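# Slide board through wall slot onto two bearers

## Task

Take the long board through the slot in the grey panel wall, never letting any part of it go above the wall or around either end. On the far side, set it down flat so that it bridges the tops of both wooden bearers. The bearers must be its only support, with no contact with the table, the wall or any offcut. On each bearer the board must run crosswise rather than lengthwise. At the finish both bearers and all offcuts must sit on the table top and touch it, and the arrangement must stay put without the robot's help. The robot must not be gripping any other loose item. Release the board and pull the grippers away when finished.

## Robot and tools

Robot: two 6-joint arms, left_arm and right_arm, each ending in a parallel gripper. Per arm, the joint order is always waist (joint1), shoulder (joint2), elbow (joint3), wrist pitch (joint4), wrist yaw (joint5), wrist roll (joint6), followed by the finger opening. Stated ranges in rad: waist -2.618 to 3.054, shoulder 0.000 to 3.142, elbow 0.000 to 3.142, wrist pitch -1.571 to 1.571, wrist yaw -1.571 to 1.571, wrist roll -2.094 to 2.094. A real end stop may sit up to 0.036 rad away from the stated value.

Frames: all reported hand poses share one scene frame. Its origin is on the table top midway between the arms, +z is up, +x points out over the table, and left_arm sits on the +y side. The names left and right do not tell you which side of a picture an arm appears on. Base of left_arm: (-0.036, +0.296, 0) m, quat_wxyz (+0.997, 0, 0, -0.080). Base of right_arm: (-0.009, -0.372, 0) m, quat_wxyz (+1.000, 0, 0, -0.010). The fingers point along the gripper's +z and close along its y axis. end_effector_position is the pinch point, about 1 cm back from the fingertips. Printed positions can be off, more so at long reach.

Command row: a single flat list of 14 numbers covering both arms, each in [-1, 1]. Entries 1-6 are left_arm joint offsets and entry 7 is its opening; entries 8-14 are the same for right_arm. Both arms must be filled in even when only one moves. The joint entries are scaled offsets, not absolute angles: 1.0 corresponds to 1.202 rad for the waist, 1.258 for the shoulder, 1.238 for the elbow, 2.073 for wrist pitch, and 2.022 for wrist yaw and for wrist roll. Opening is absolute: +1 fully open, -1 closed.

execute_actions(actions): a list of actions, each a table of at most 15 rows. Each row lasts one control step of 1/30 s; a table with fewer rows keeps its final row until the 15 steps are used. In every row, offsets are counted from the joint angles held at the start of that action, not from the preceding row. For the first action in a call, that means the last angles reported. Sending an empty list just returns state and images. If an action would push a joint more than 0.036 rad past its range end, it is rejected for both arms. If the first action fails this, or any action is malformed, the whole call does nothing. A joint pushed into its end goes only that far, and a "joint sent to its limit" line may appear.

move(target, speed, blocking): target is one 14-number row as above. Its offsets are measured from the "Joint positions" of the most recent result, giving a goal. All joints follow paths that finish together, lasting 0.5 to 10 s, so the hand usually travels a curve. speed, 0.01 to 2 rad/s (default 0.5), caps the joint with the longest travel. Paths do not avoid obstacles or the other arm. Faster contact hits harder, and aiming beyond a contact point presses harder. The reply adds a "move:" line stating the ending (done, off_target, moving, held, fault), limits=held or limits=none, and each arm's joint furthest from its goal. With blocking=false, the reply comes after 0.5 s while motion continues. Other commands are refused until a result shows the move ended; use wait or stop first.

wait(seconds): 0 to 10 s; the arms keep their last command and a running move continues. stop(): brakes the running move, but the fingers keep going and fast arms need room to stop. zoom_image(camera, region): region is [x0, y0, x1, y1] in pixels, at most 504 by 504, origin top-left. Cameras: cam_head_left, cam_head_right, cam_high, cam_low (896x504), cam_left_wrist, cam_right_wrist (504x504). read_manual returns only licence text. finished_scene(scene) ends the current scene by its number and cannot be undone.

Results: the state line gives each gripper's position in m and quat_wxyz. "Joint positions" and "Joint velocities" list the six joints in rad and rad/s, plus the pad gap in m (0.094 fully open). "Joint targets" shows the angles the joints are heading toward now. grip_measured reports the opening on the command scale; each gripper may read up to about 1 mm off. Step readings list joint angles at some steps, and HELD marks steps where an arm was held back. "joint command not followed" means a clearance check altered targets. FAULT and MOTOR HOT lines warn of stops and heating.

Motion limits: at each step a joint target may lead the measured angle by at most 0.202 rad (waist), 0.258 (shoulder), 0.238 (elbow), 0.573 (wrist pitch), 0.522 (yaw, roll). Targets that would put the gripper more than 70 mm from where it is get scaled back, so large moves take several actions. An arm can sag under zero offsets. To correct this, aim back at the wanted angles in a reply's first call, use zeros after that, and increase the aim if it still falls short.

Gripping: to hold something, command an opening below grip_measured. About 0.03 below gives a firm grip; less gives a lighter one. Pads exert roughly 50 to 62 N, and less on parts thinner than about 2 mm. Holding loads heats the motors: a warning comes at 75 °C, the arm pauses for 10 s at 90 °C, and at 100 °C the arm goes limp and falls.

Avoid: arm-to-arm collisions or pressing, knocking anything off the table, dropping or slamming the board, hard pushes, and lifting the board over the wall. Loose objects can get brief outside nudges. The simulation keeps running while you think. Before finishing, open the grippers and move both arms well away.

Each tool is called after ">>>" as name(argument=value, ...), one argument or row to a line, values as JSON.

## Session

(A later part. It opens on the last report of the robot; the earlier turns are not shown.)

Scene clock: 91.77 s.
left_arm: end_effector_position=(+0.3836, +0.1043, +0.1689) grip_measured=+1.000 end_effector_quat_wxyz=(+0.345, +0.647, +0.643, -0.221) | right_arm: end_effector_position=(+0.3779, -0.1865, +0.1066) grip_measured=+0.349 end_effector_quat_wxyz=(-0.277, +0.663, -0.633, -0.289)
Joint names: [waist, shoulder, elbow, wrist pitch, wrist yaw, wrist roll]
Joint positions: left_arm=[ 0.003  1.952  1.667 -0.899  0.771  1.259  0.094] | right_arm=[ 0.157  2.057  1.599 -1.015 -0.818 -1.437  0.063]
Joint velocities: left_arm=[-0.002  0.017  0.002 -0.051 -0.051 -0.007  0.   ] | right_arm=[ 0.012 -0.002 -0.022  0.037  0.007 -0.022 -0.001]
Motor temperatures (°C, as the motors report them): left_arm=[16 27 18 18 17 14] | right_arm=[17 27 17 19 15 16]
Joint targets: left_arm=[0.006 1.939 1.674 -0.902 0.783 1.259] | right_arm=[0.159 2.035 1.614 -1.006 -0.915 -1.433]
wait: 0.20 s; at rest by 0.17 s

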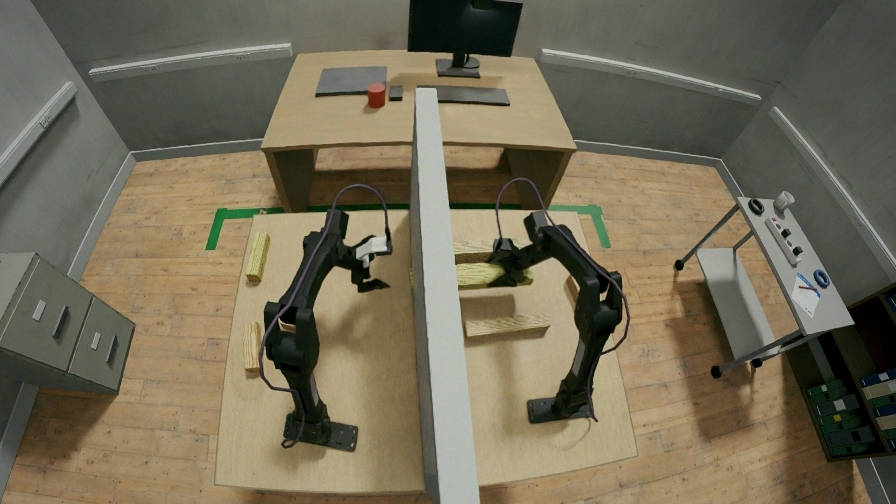

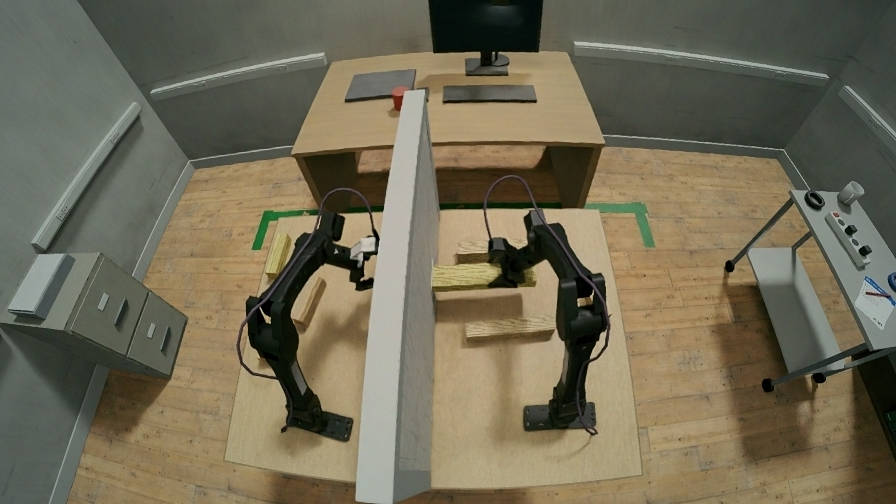

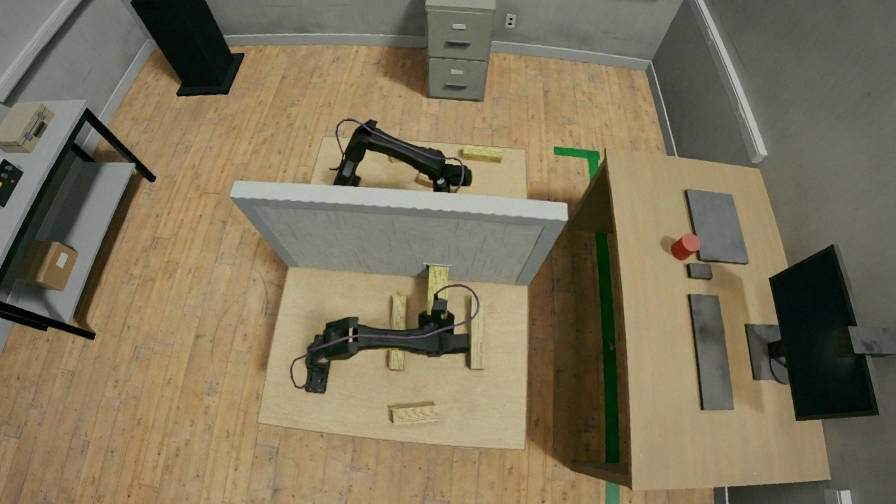

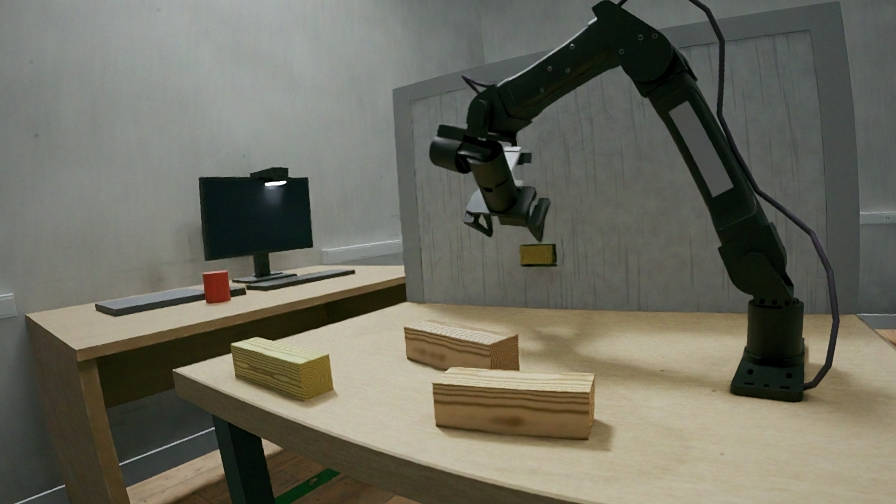

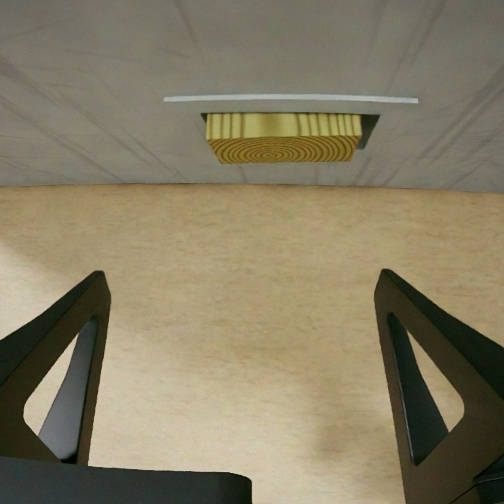

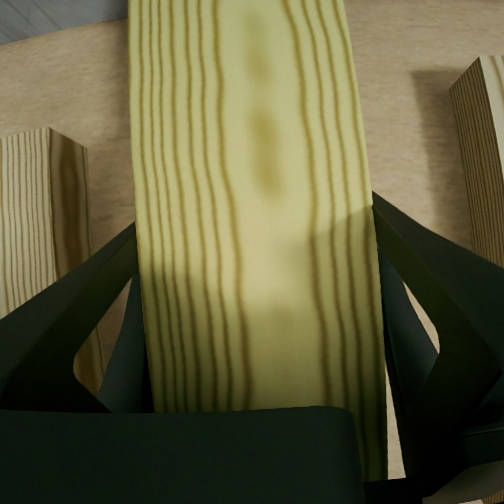

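>>> execute_actions(
  actions=[
    [
[0.0025,-0.01033,0.00565,-0.00145,0.00593,0,1, -0.00790,-0.01749,0.01212,-0.00289,-0.04154,-0.00247,0.25],
[0.0025,-0.01033,0.00565,-0.00145,0.00593,0,1, -0.01148,-0.01749,0.01212,-0.00289,-0.04154,-0.00297,0.25],
[0.0025,-0.01033,0.00565,-0.00145,0.00593,0,1, -0.01747,-0.01749,0.01212,-0.00473,-0.04139,-0.00539,0.25],
[0.0025,-0.01033,0.00565,-0.00145,0.00593,0,1, -0.02554,-0.01749,0.01212,-0.01076,-0.04125,-0.01316,0.25],
[0.0025,-0.01033,0.00565,-0.00145,0.00593,0,1, -0.03552,-0.01749,0.01212,-0.01872,-0.04095,-0.02433,0.25],
[0.0025,-0.01033,0.00565,-0.00145,0.00593,0,1, -0.04700,-0.01749,0.01212,-0.02808,-0.04055,-0.03665,0.25],
[0.0025,-0.01033,0.00565,-0.00145,0.00593,0,1, -0.05973,-0.01749,0.01212,-0.03816,-0.04016,-0.04985,0.25],
[0.0025,-0.01033,0.00565,-0.00145,0.00593,0,1, -0.06930,-0.01749,0.01212,-0.04838,-0.03966,-0.06345,0.25],
[0.0025,-0.01033,0.00565,-0.00145,0.00593,0,1, -0.07895,-0.01749,0.01212,-0.05861,-0.03942,-0.07700,0.25],
[0.0025,-0.01033,0.00565,-0.00145,0.00593,0,1, -0.09018,-0.01749,0.01212,-0.06893,-0.03907,-0.08996,0.25],
[0.0025,-0.01033,0.00565,-0.00145,0.00593,0,1, -0.10133,-0.01749,0.01212,-0.07820,-0.03867,-0.10223,0.25],
[0.0025,-0.01033,0.00565,-0.00145,0.00593,0,1, -0.11498,-0.02409,0.00291,-0.08731,-0.03838,-0.11320,0.25],
[0.0025,-0.01033,0.00565,-0.00145,0.00593,0,1, -0.12770,-0.03060,-0.00679,-0.09445,-0.03808,-0.12275,0.25],
[0.0025,-0.01033,0.00565,-0.00145,0.00593,0,1, -0.13835,-0.03863,-0.01753,-0.10019,-0.03778,-0.13027,0.25],
[0.0025,-0.01033,0.00565,-0.00145,0.00593,0,1, -0.14759,-0.04769,-0.03005,-0.10188,-0.03759,-0.13343,0.25]
],
    [
[0.0025,-0.01033,0.00565,-0.00145,0.00593,0,1, -0.02687,-0.06010,-0.04774,-0.02827,-0.03932,-0.03704,0.25],
[0.0025,-0.01033,0.00565,-0.00145,0.00593,0,1, -0.03228,-0.07925,-0.07415,-0.01206,-0.03793,-0.02567,0.25],
[0.0025,-0.01033,0.00565,-0.00145,0.00593,0,1, -0.03536,-0.10334,-0.10743,0.01042,-0.03724,-0.00648,0.25],
[0.0025,-0.01033,0.00565,-0.00145,0.00593,0,1, -0.03536,-0.13156,-0.14653,0.03637,-0.03665,0.01790,0.25],
[0.0025,-0.01033,0.00565,-0.00145,0.00593,0,1, -0.03336,-0.16176,-0.18756,0.06676,-0.03595,0.04481,0.25],
[0.0025,-0.01033,0.00565,-0.00145,0.00593,0,1, -0.03070,-0.19181,-0.22771,0.09841,-0.03511,0.07270,0.25],
[0.0025,-0.01033,0.00565,-0.00145,0.00593,0,1, -0.02696,-0.22202,-0.26817,0.12972,-0.03378,0.10317,0.25],
[0.0025,-0.01033,0.00565,-0.00145,0.00593,0,1, -0.02562,-0.25231,-0.30856,0.16141,-0.03081,0.14026,0.25],
[0.0025,-0.01033,0.00565,-0.00145,0.00593,0,1, -0.02438,-0.28037,-0.34459,0.18881,-0.02834,0.16929,0.25],
[0.0025,-0.01033,0.00565,-0.00145,0.00593,0,1, -0.02205,-0.30103,-0.37076,0.21172,-0.02428,0.19896,0.25],
[0.0025,-0.01033,0.00565,-0.00145,0.00593,0,1, -0.01938,-0.32162,-0.39693,0.24197,-0.01716,0.23358,0.25],
[0.0025,-0.01033,0.00565,-0.00145,0.00593,0,1, -0.01681,-0.34213,-0.42278,0.27554,-0.00841,0.27166,0.25],
[0.0025,-0.01033,0.00565,-0.00145,0.00593,0,1, -0.01364,-0.36224,-0.44822,0.30371,0.00084,0.30861,0.25],
[0.0025,-0.01033,0.00565,-0.00145,0.00593,0,1, -0.00815,-0.38665,-0.47819,0.33015,0.01113,0.33917,0.25],
[0.0025,-0.01033,0.00565,-0.00145,0.00593,0,1, -0.00266,-0.41105,-0.50816,0.35591,0.02374,0.37527,0.25]
],
    [
[0.0025,-0.01033,0.00565,-0.00145,0.00593,0,1, 0.02113,-0.09269,-0.08296,0.15302,0.00717,0.17374,0.25],
[0.0025,-0.01033,0.00565,-0.00145,0.00593,0,1, 0.02945,-0.11518,-0.11058,0.17959,0.02127,0.20539,0.25],
[0.0025,-0.01033,0.00565,-0.00145,0.00593,0,1, 0.03968,-0.13649,-0.13675,0.20024,0.03818,0.23393,0.25],
[0.0025,-0.01033,0.00565,-0.00145,0.00593,0,1, 0.05000,-0.15771,-0.16292,0.21606,0.05826,0.25964,0.25],
[0.0025,-0.01033,0.00565,-0.00145,0.00593,0,1, 0.06023,-0.17893,-0.18910,0.23560,0.07834,0.28774,0.25],
[0.0025,-0.01033,0.00565,-0.00145,0.00593,0,1, 0.07354,-0.19587,-0.20961,0.25683,0.09842,0.31741,0.25],
[0.0025,-0.01033,0.00565,-0.00145,0.00593,0,1, 0.08686,-0.21288,-0.23013,0.27004,0.11968,0.34100,0.25],
[0.0025,-0.01033,0.00565,-0.00145,0.00593,0,1, 0.10017,-0.22981,-0.25065,0.28427,0.14149,0.36365,0.25],
[0.0025,-0.01033,0.00565,-0.00145,0.00593,0,1, 0.11423,-0.24444,-0.26793,0.29846,0.16128,0.39115,0.25],
[0.0025,-0.01033,0.00565,-0.00145,0.00593,0,1, 0.12953,-0.25556,-0.28061,0.30714,0.18042,0.41024,0.25],
[0.0025,-0.01033,0.00565,-0.00145,0.00593,0,1, 0.14484,-0.26677,-0.29321,0.31216,0.20158,0.42854,0.25],
[0.0025,-0.01033,0.00565,-0.00145,0.00593,0,1, 0.16007,-0.27790,-0.30582,0.31712,0.22211,0.44634,0.25],
[0.0025,-0.01033,0.00565,-0.00145,0.00593,0,1, 0.17696,-0.28514,-0.31405,0.32258,0.24110,0.46543,0.25],
[0.0025,-0.01033,0.00565,-0.00145,0.00593,0,1, 0.19434,-0.29149,-0.32116,0.32668,0.26325,0.48353,0.25],
[0.0025,-0.01033,0.00565,-0.00145,0.00593,0,1, 0.21165,-0.29618,-0.32827,0.32967,0.28699,0.49980,0.25]
],
    [
[0.0025,-0.01033,0.00565,-0.00145,0.00593,0,1, 0.05208,-0.04324,-0.02512,0.08770,0.09397,0.11395,0.25],
[0.0025,-0.01033,0.00565,-0.00145,0.00593,0,1, 0.07105,-0.04229,-0.02827,0.09204,0.11503,0.13437,0.25],
[0.0025,-0.01033,0.00565,-0.00145,0.00593,0,1, 0.09002,-0.04134,-0.03142,0.09493,0.13927,0.15529,0.25],
[0.0025,-0.01033,0.00565,-0.00145,0.00593,0,1, 0.10882,-0.04046,-0.03449,0.09730,0.16370,0.17616,0.25],
[0.0025,-0.01033,0.00565,-0.00145,0.00593,0,1, 0.12696,-0.04070,-0.03627,0.09923,0.18521,0.19639,0.25],
[0.0025,-0.01033,0.00565,-0.00145,0.00593,0,1, 0.14384,-0.04070,-0.03700,0.09855,0.20598,0.21296,0.25],
[0.0025,-0.01033,0.00565,-0.00145,0.00593,0,1, 0.15807,-0.04070,-0.03772,0.09580,0.22300,0.22359,0.25],
[0.0025,-0.01033,0.00565,-0.00145,0.00593,0,1, 0.16930,-0.04070,-0.03821,0.09301,0.23215,0.22943,0.25],
[0.0025,-0.01033,0.00565,-0.00145,0.00593,0,1, 0.17720,-0.04070,-0.03538,0.09161,0.23417,0.23032,0.25],
[0.0025,-0.01033,0.00565,-0.00145,0.00593,0,1, 0.18203,-0.04070,-0.03562,0.09098,0.23131,0.22685,0.25],
[0.0025,-0.01033,0.00565,-0.00145,0.00593,0,1, 0.18511,-0.04070,-0.03094,0.09074,0.22478,0.22028,0.25],
[0.0025,-0.01033,0.00565,-0.00145,0.00593,0,1, 0.18619,-0.04070,-0.03094,0.09040,0.21667,0.21227,0.25],
[0.0025,-0.01033,0.00565,-0.00145,0.00593,0,1, 0.18636,-0.04070,-0.02690,0.09011,0.20851,0.20470,0.25],
[0.0025,-0.01033,0.00565,-0.00145,0.00593,0,1, 0.18636,-0.04070,-0.02690,0.08977,0.20252,0.19926,0.25],
[0.0025,-0.01033,0.00565,-0.00145,0.00593,0,1, 0.18636,-0.04070,-0.02690,0.08977,0.20010,0.19693,0.25]
],
  ],
)

>>> wait(
  seconds=0.2,
)

Scene clock: 115.43 s.
left_arm: end_effector_position=(+0.3836, +0.1043, +0.1689) grip_measured=+1.000 end_effector_quat_wxyz=(+0.345, +0.647, +0.643, -0.221) | right_arm: end_effector_position=(+0.3200, -0.2513, +0.0893) grip_measured=+0.348 end_effector_quat_wxyz=(+0.396, -0.119, +0.909, +0.058)
Joint names: [waist, shoulder, elbow, wrist pitch, wrist yaw, wrist roll]
Joint positions: left_arm=[ 0.003  1.952  1.667 -0.899  0.771  1.259  0.094] | right_arm=[ 0.412  1.275  0.572 -0.048  0.084  0.095  0.063]
Joint velocities: left_arm=[-0.017  0.012  0.017 -0.037 -0.007  0.007  0.   ] | right_arm=[-0.007 -0.007 -0.002  0.022  0.007 -0.066 -0.001]
Motor temperatures (°C, as the motors report them): left_arm=[16 25 18 18 17 14] | right_arm=[17 28 18 18 16 16]
Joint targets: left_arm=[0.006 1.939 1.674 -0.902 0.783 1.259] | right_arm=[0.422 1.239 0.591 0.050 0.093 0.093]
Step readings (joint positions; steps 1 to 15: 1st action; 16 to 30: 2nd action; 31 to 45: 3rd action; 46 to 60: 4th action):
0: left_arm=[0.003 1.952 1.667 -0.899 0.771 1.259] | right_arm=[0.157 2.057 1.599 -1.015 -0.818 -1.437]
1: left_arm=[0.003 1.952 1.667 -0.899 0.771 1.259] | right_arm=[0.157 2.057 1.599 -1.015 -0.818 -1.437]
2: left_arm=[0.003 1.952 1.667 -0.899 0.771 1.259] | right_arm=[0.157 2.057 1.599 -1.015 -0.818 -1.437]
4: left_arm=[0.003 1.952 1.667 -0.899 0.771 1.259] | right_arm=[0.154 2.057 1.599 -1.018 -0.818 -1.442]
8: left_arm=[0.003 1.952 1.667 -0.899 0.771 1.259] | right_arm=[0.118 2.057 1.599 -1.052 -0.818 -1.489]
15: left_arm=[0.003 1.952 1.667 -0.899 0.771 1.259] | right_arm=[0.006 2.050 1.588 -1.151 -0.814 -1.629]
16: left_arm=[0.003 1.952 1.667 -0.899 0.771 1.259] | right_arm=[-0.008 2.041 1.573 -1.154 -0.813 -1.642]
17: left_arm=[0.003 1.952 1.667 -0.899 0.771 1.259] | right_arm=[-0.020 2.026 1.549 -1.152 -0.811 -1.649]
19: left_arm=[0.003 1.952 1.667 -0.899 0.771 1.259] | right_arm=[-0.036 1.978 1.479 -1.130 -0.805 -1.640]
23: left_arm=[0.003 1.952 1.667 -0.899 0.771 1.259] | right_arm=[-0.036 1.832 1.287 -1.003 -0.798 -1.525]
30: left_arm=[0.003 1.952 1.667 -0.899 0.771 1.259] | right_arm=[-0.015 1.613 1.019 -0.668 -0.753 -1.140]
31: left_arm=[0.003 1.952 1.667 -0.899 0.771 1.259] | right_arm=[-0.010 1.584 0.983 -0.611 -0.737 -1.073]
32: left_arm=[0.003 1.952 1.667 -0.899 0.771 1.259] | right_arm=[-0.003 1.554 0.944 -0.556 -0.717 -1.006]
34: left_arm=[0.003 1.952 1.667 -0.899 0.771 1.259] | right_arm=[0.015 1.494 0.872 -0.459 -0.672 -0.878]
38: left_arm=[0.003 1.952 1.667 -0.899 0.771 1.259] | right_arm=[0.071 1.392 0.750 -0.298 -0.557 -0.641]
45: left_arm=[0.003 1.952 1.667 -0.899 0.771 1.259] | right_arm=[0.198 1.290 0.624 -0.136 -0.312 -0.305]
46: left_arm=[0.003 1.952 1.667 -0.899 0.771 1.259] | right_arm=[0.219 1.283 0.613 -0.119 -0.273 -0.262]
47: left_arm=[0.003 1.952 1.667 -0.899 0.771 1.259] | right_arm=[0.240 1.278 0.601 -0.101 -0.233 -0.219]
49: left_arm=[0.003 1.952 1.667 -0.899 0.771 1.259] | right_arm=[0.285 1.275 0.587 -0.076 -0.151 -0.132]
53: left_arm=[0.003 1.952 1.667 -0.899 0.771 1.259] | right_arm=[0.368 1.275 0.572 -0.055 0.006 0.022]
60: Joint positions above

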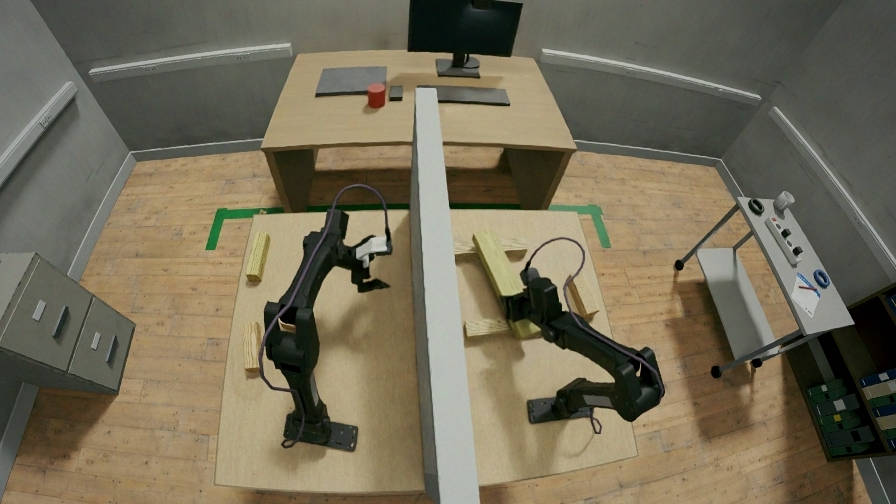

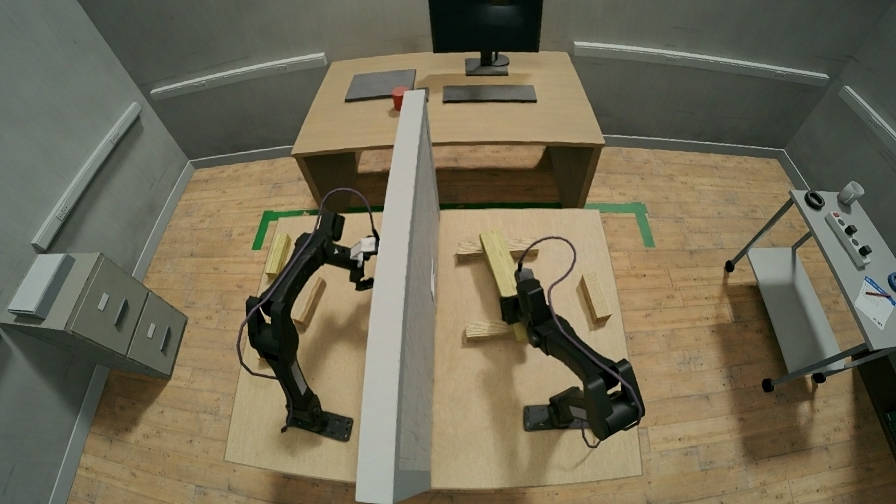

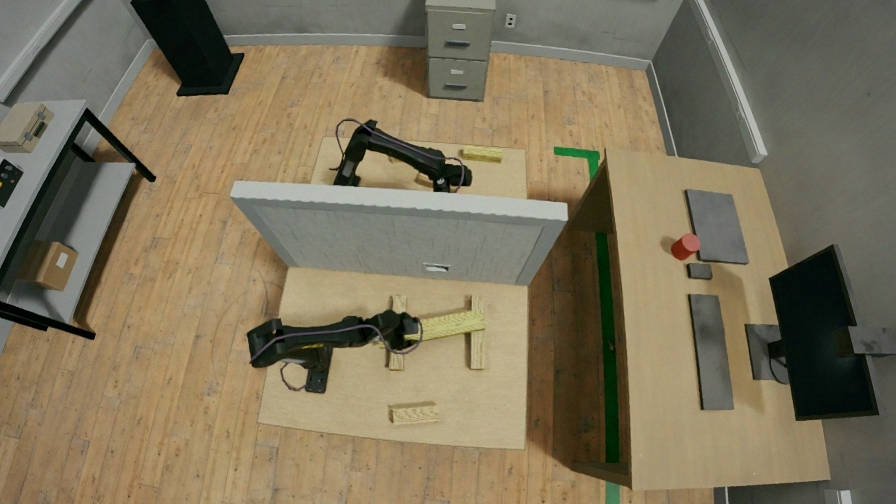

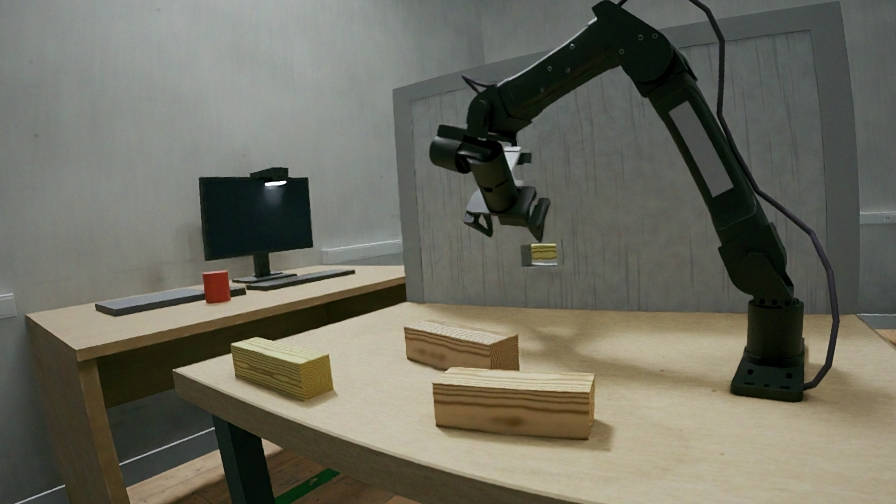

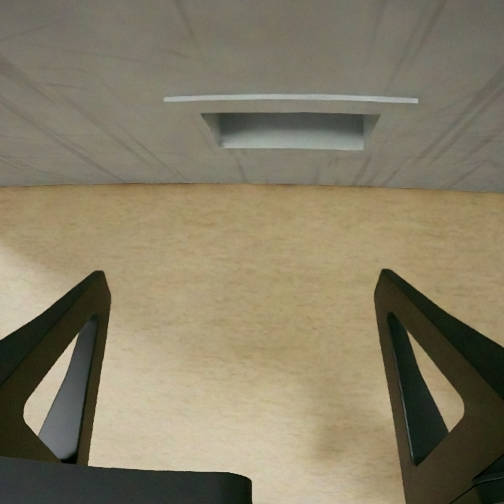

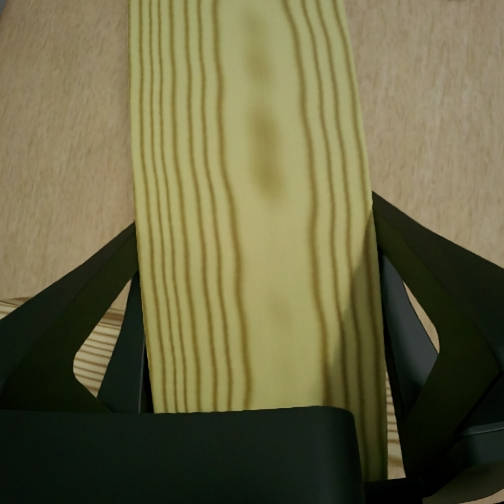

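Scene clock: 115.63 s.
left_arm: end_effector_position=(+0.3836, +0.1043, +0.1689) grip_measured=+1.000 end_effector_quat_wxyz=(+0.345, +0.647, +0.643, -0.221) | right_arm: end_effector_position=(+0.3200, -0.2512, +0.0894) grip_measured=+0.348 end_effector_quat_wxyz=(+0.396, -0.119, +0.909, +0.059)
Joint names: [waist, shoulder, elbow, wrist pitch, wrist yaw, wrist roll]
Joint positions: left_arm=[ 0.003  1.952  1.667 -0.899  0.771  1.259  0.094] | right_arm=[ 0.413  1.275  0.572 -0.048  0.084  0.095  0.063]
Joint velocities: left_arm=[ 0.017 -0.017 -0.002 -0.022  0.007 -0.125  0.   ] | right_arm=[-0.017 -0.017 -0.007  0.007 -0.037  0.007 -0.001]
Motor temperatures (°C, as the motors report them): left_arm=[16 25 18 18 17 14] | right_arm=[17 28 18 19 16 16]
Joint targets: left_arm=[0.006 1.939 1.674 -0.902 0.783 1.259] | right_arm=[0.422 1.239 0.591 0.050 0.093 0.093]
wait: 0.20 s; at rest by 0.17 s

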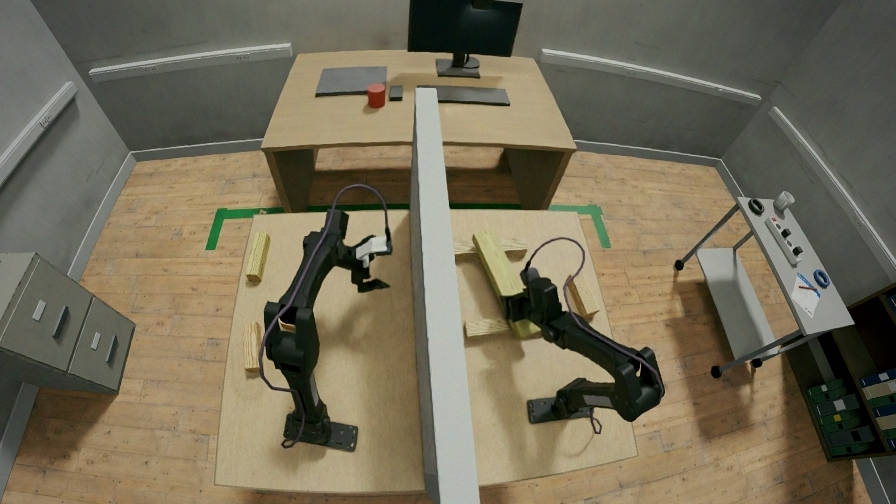

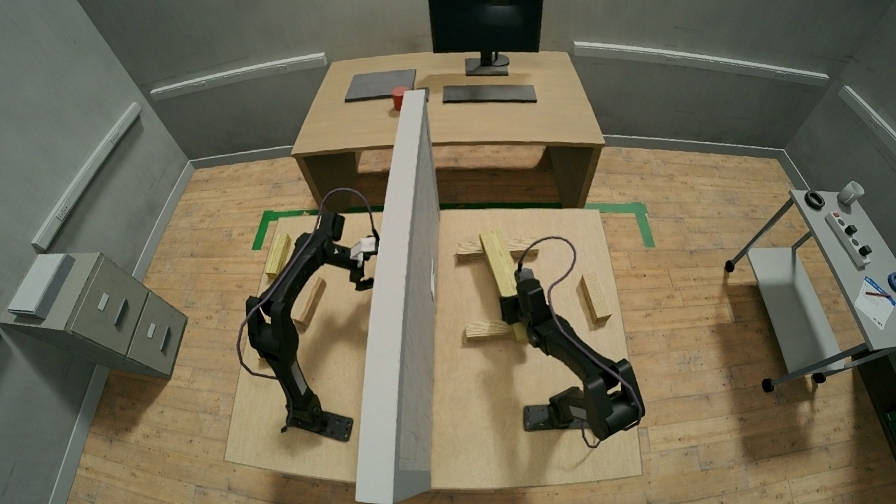

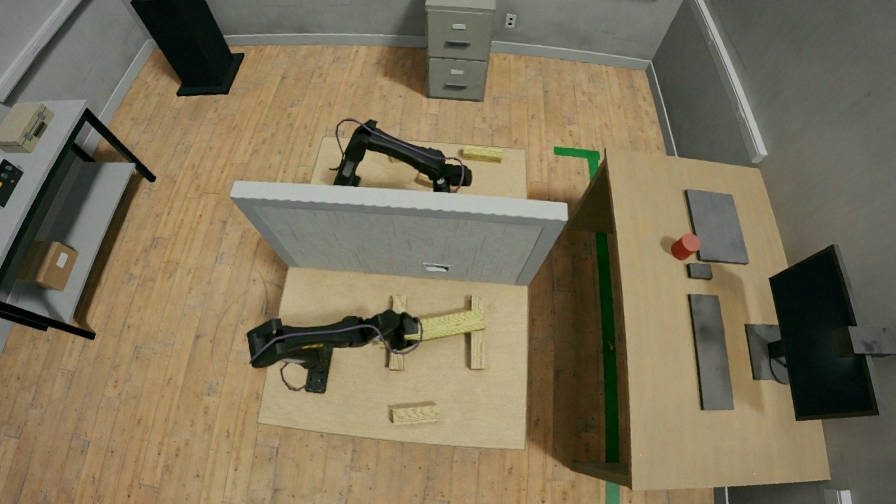

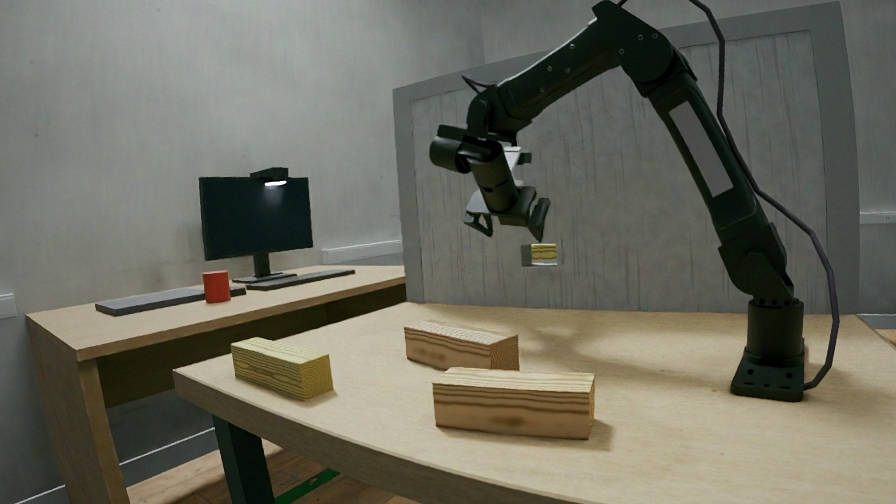

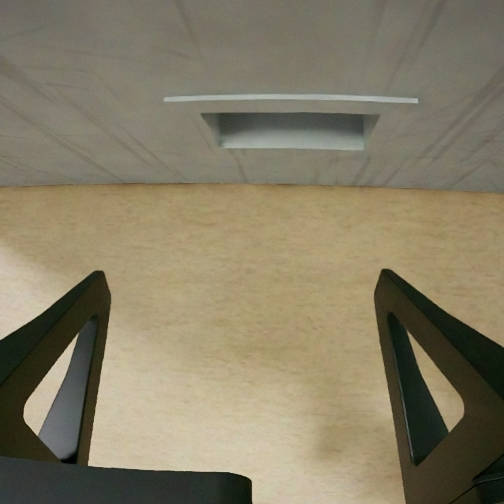

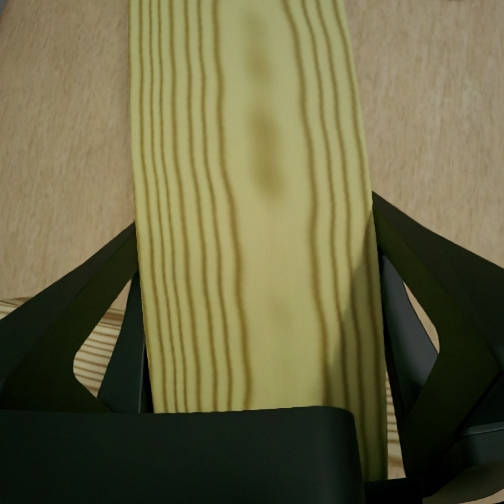

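>>> execute_actions(
  actions=[],
)

Scene clock: 116.03 s.
left_arm: end_effector_position=(+0.3836, +0.1043, +0.1689) grip_measured=+1.000 end_effector_quat_wxyz=(+0.345, +0.647, +0.643, -0.221) | right_arm: end_effector_position=(+0.3200, -0.2512, +0.0894) grip_measured=+0.348 end_effector_quat_wxyz=(+0.396, -0.119, +0.909, +0.059)
Joint names: [waist, shoulder, elbow, wrist pitch, wrist yaw, wrist roll]
Joint positions: left_arm=[ 0.003  1.952  1.667 -0.899  0.771  1.259  0.094] | right_arm=[ 0.413  1.275  0.572 -0.048  0.084  0.095  0.063]
Joint velocities: left_arm=[ 0.012 -0.012 -0.007 -0.066 -0.051 -0.022  0.   ] | right_arm=[ 0.007 -0.012 -0.007 -0.051  0.007  0.066  0.   ]
Motor temperatures (°C, as the motors report them): left_arm=[16 25 18 18 17 14] | right_arm=[17 28 18 19 16 16]
Joint targets: left_arm=[0.006 1.939 1.674 -0.902 0.783 1.259] | right_arm=[0.422 1.239 0.591 0.050 0.093 0.093]

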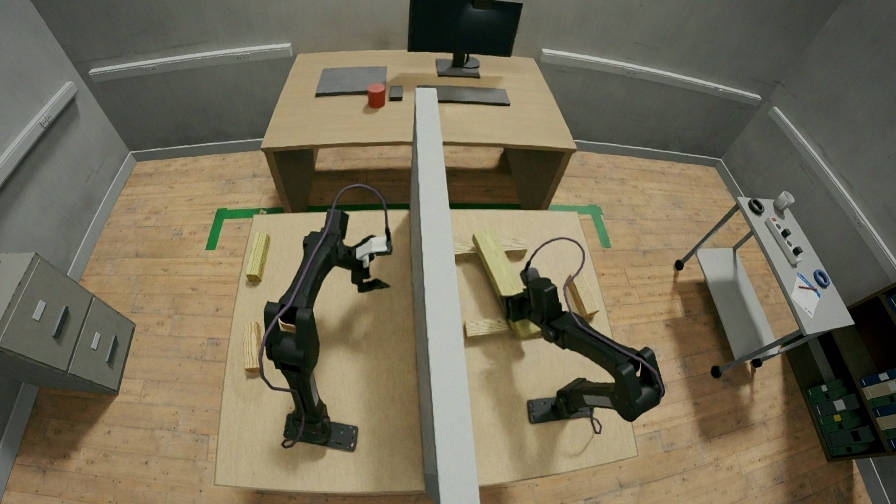

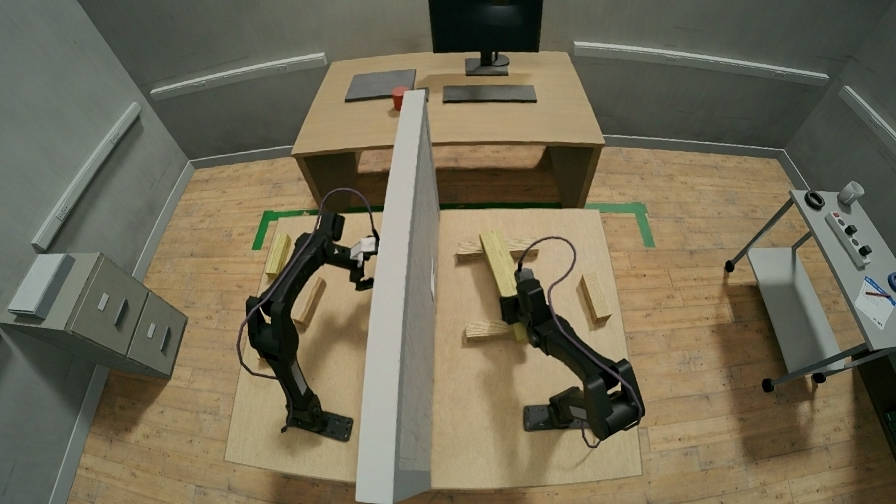

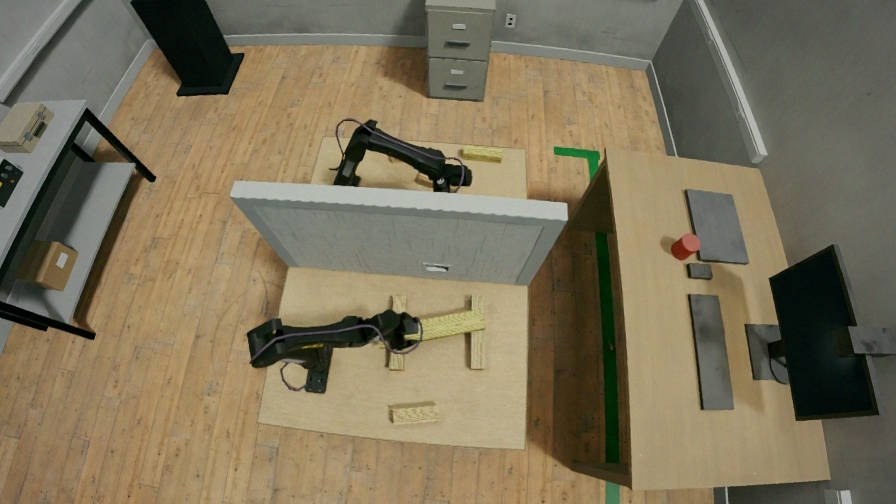

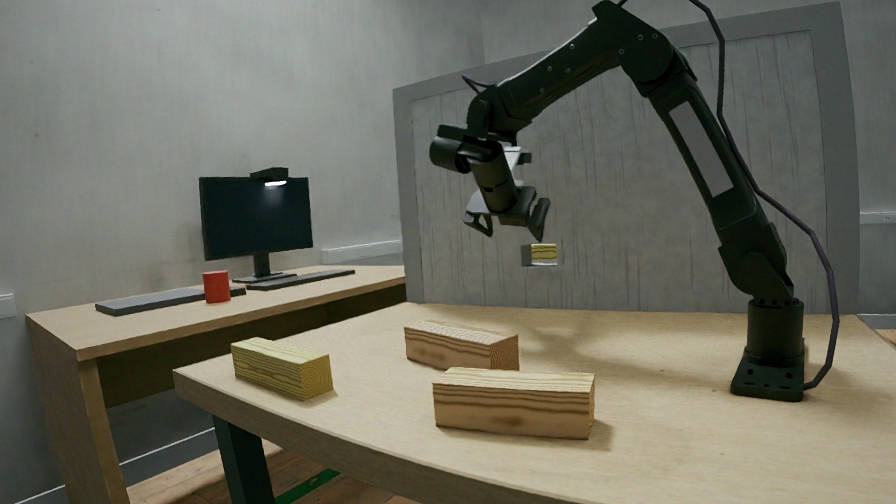

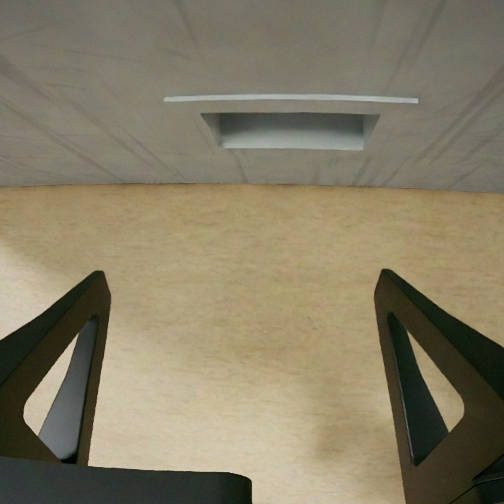

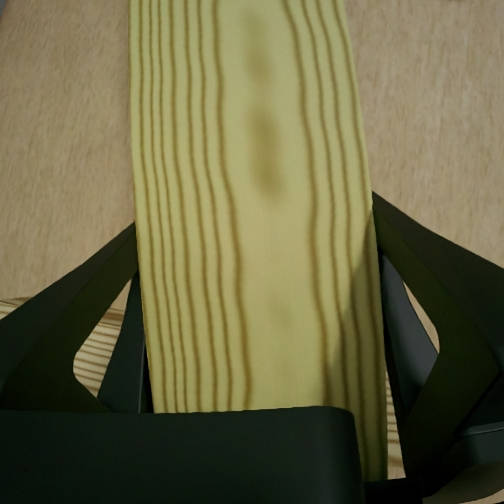

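>>> zoom_image(
  camera="cam_high",
  region=[340, 270, 540, 390],
)

>>> zoom_image(
  camera="cam_head_right",
  region=[430, 210, 630, 370],
)

Region (340, 270, 540, 390) of cam_high's 896x504 image, scaled by 2.520, with more detail than that image has; it fills the top 302 rows of this view, and the rest is white.

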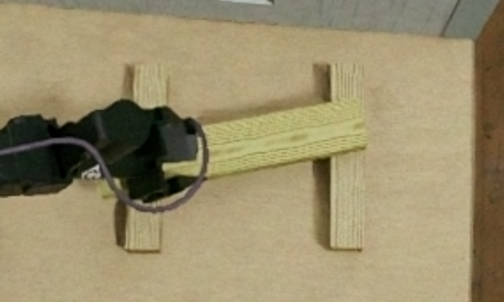

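Region (430, 210, 630, 370) of cam_head_right's 896x504 image, scaled by 2.520, with more detail than that image has; it fills the top 403 rows of this view, and the rest is white.

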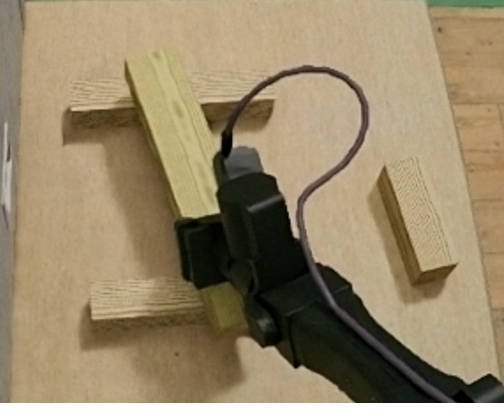

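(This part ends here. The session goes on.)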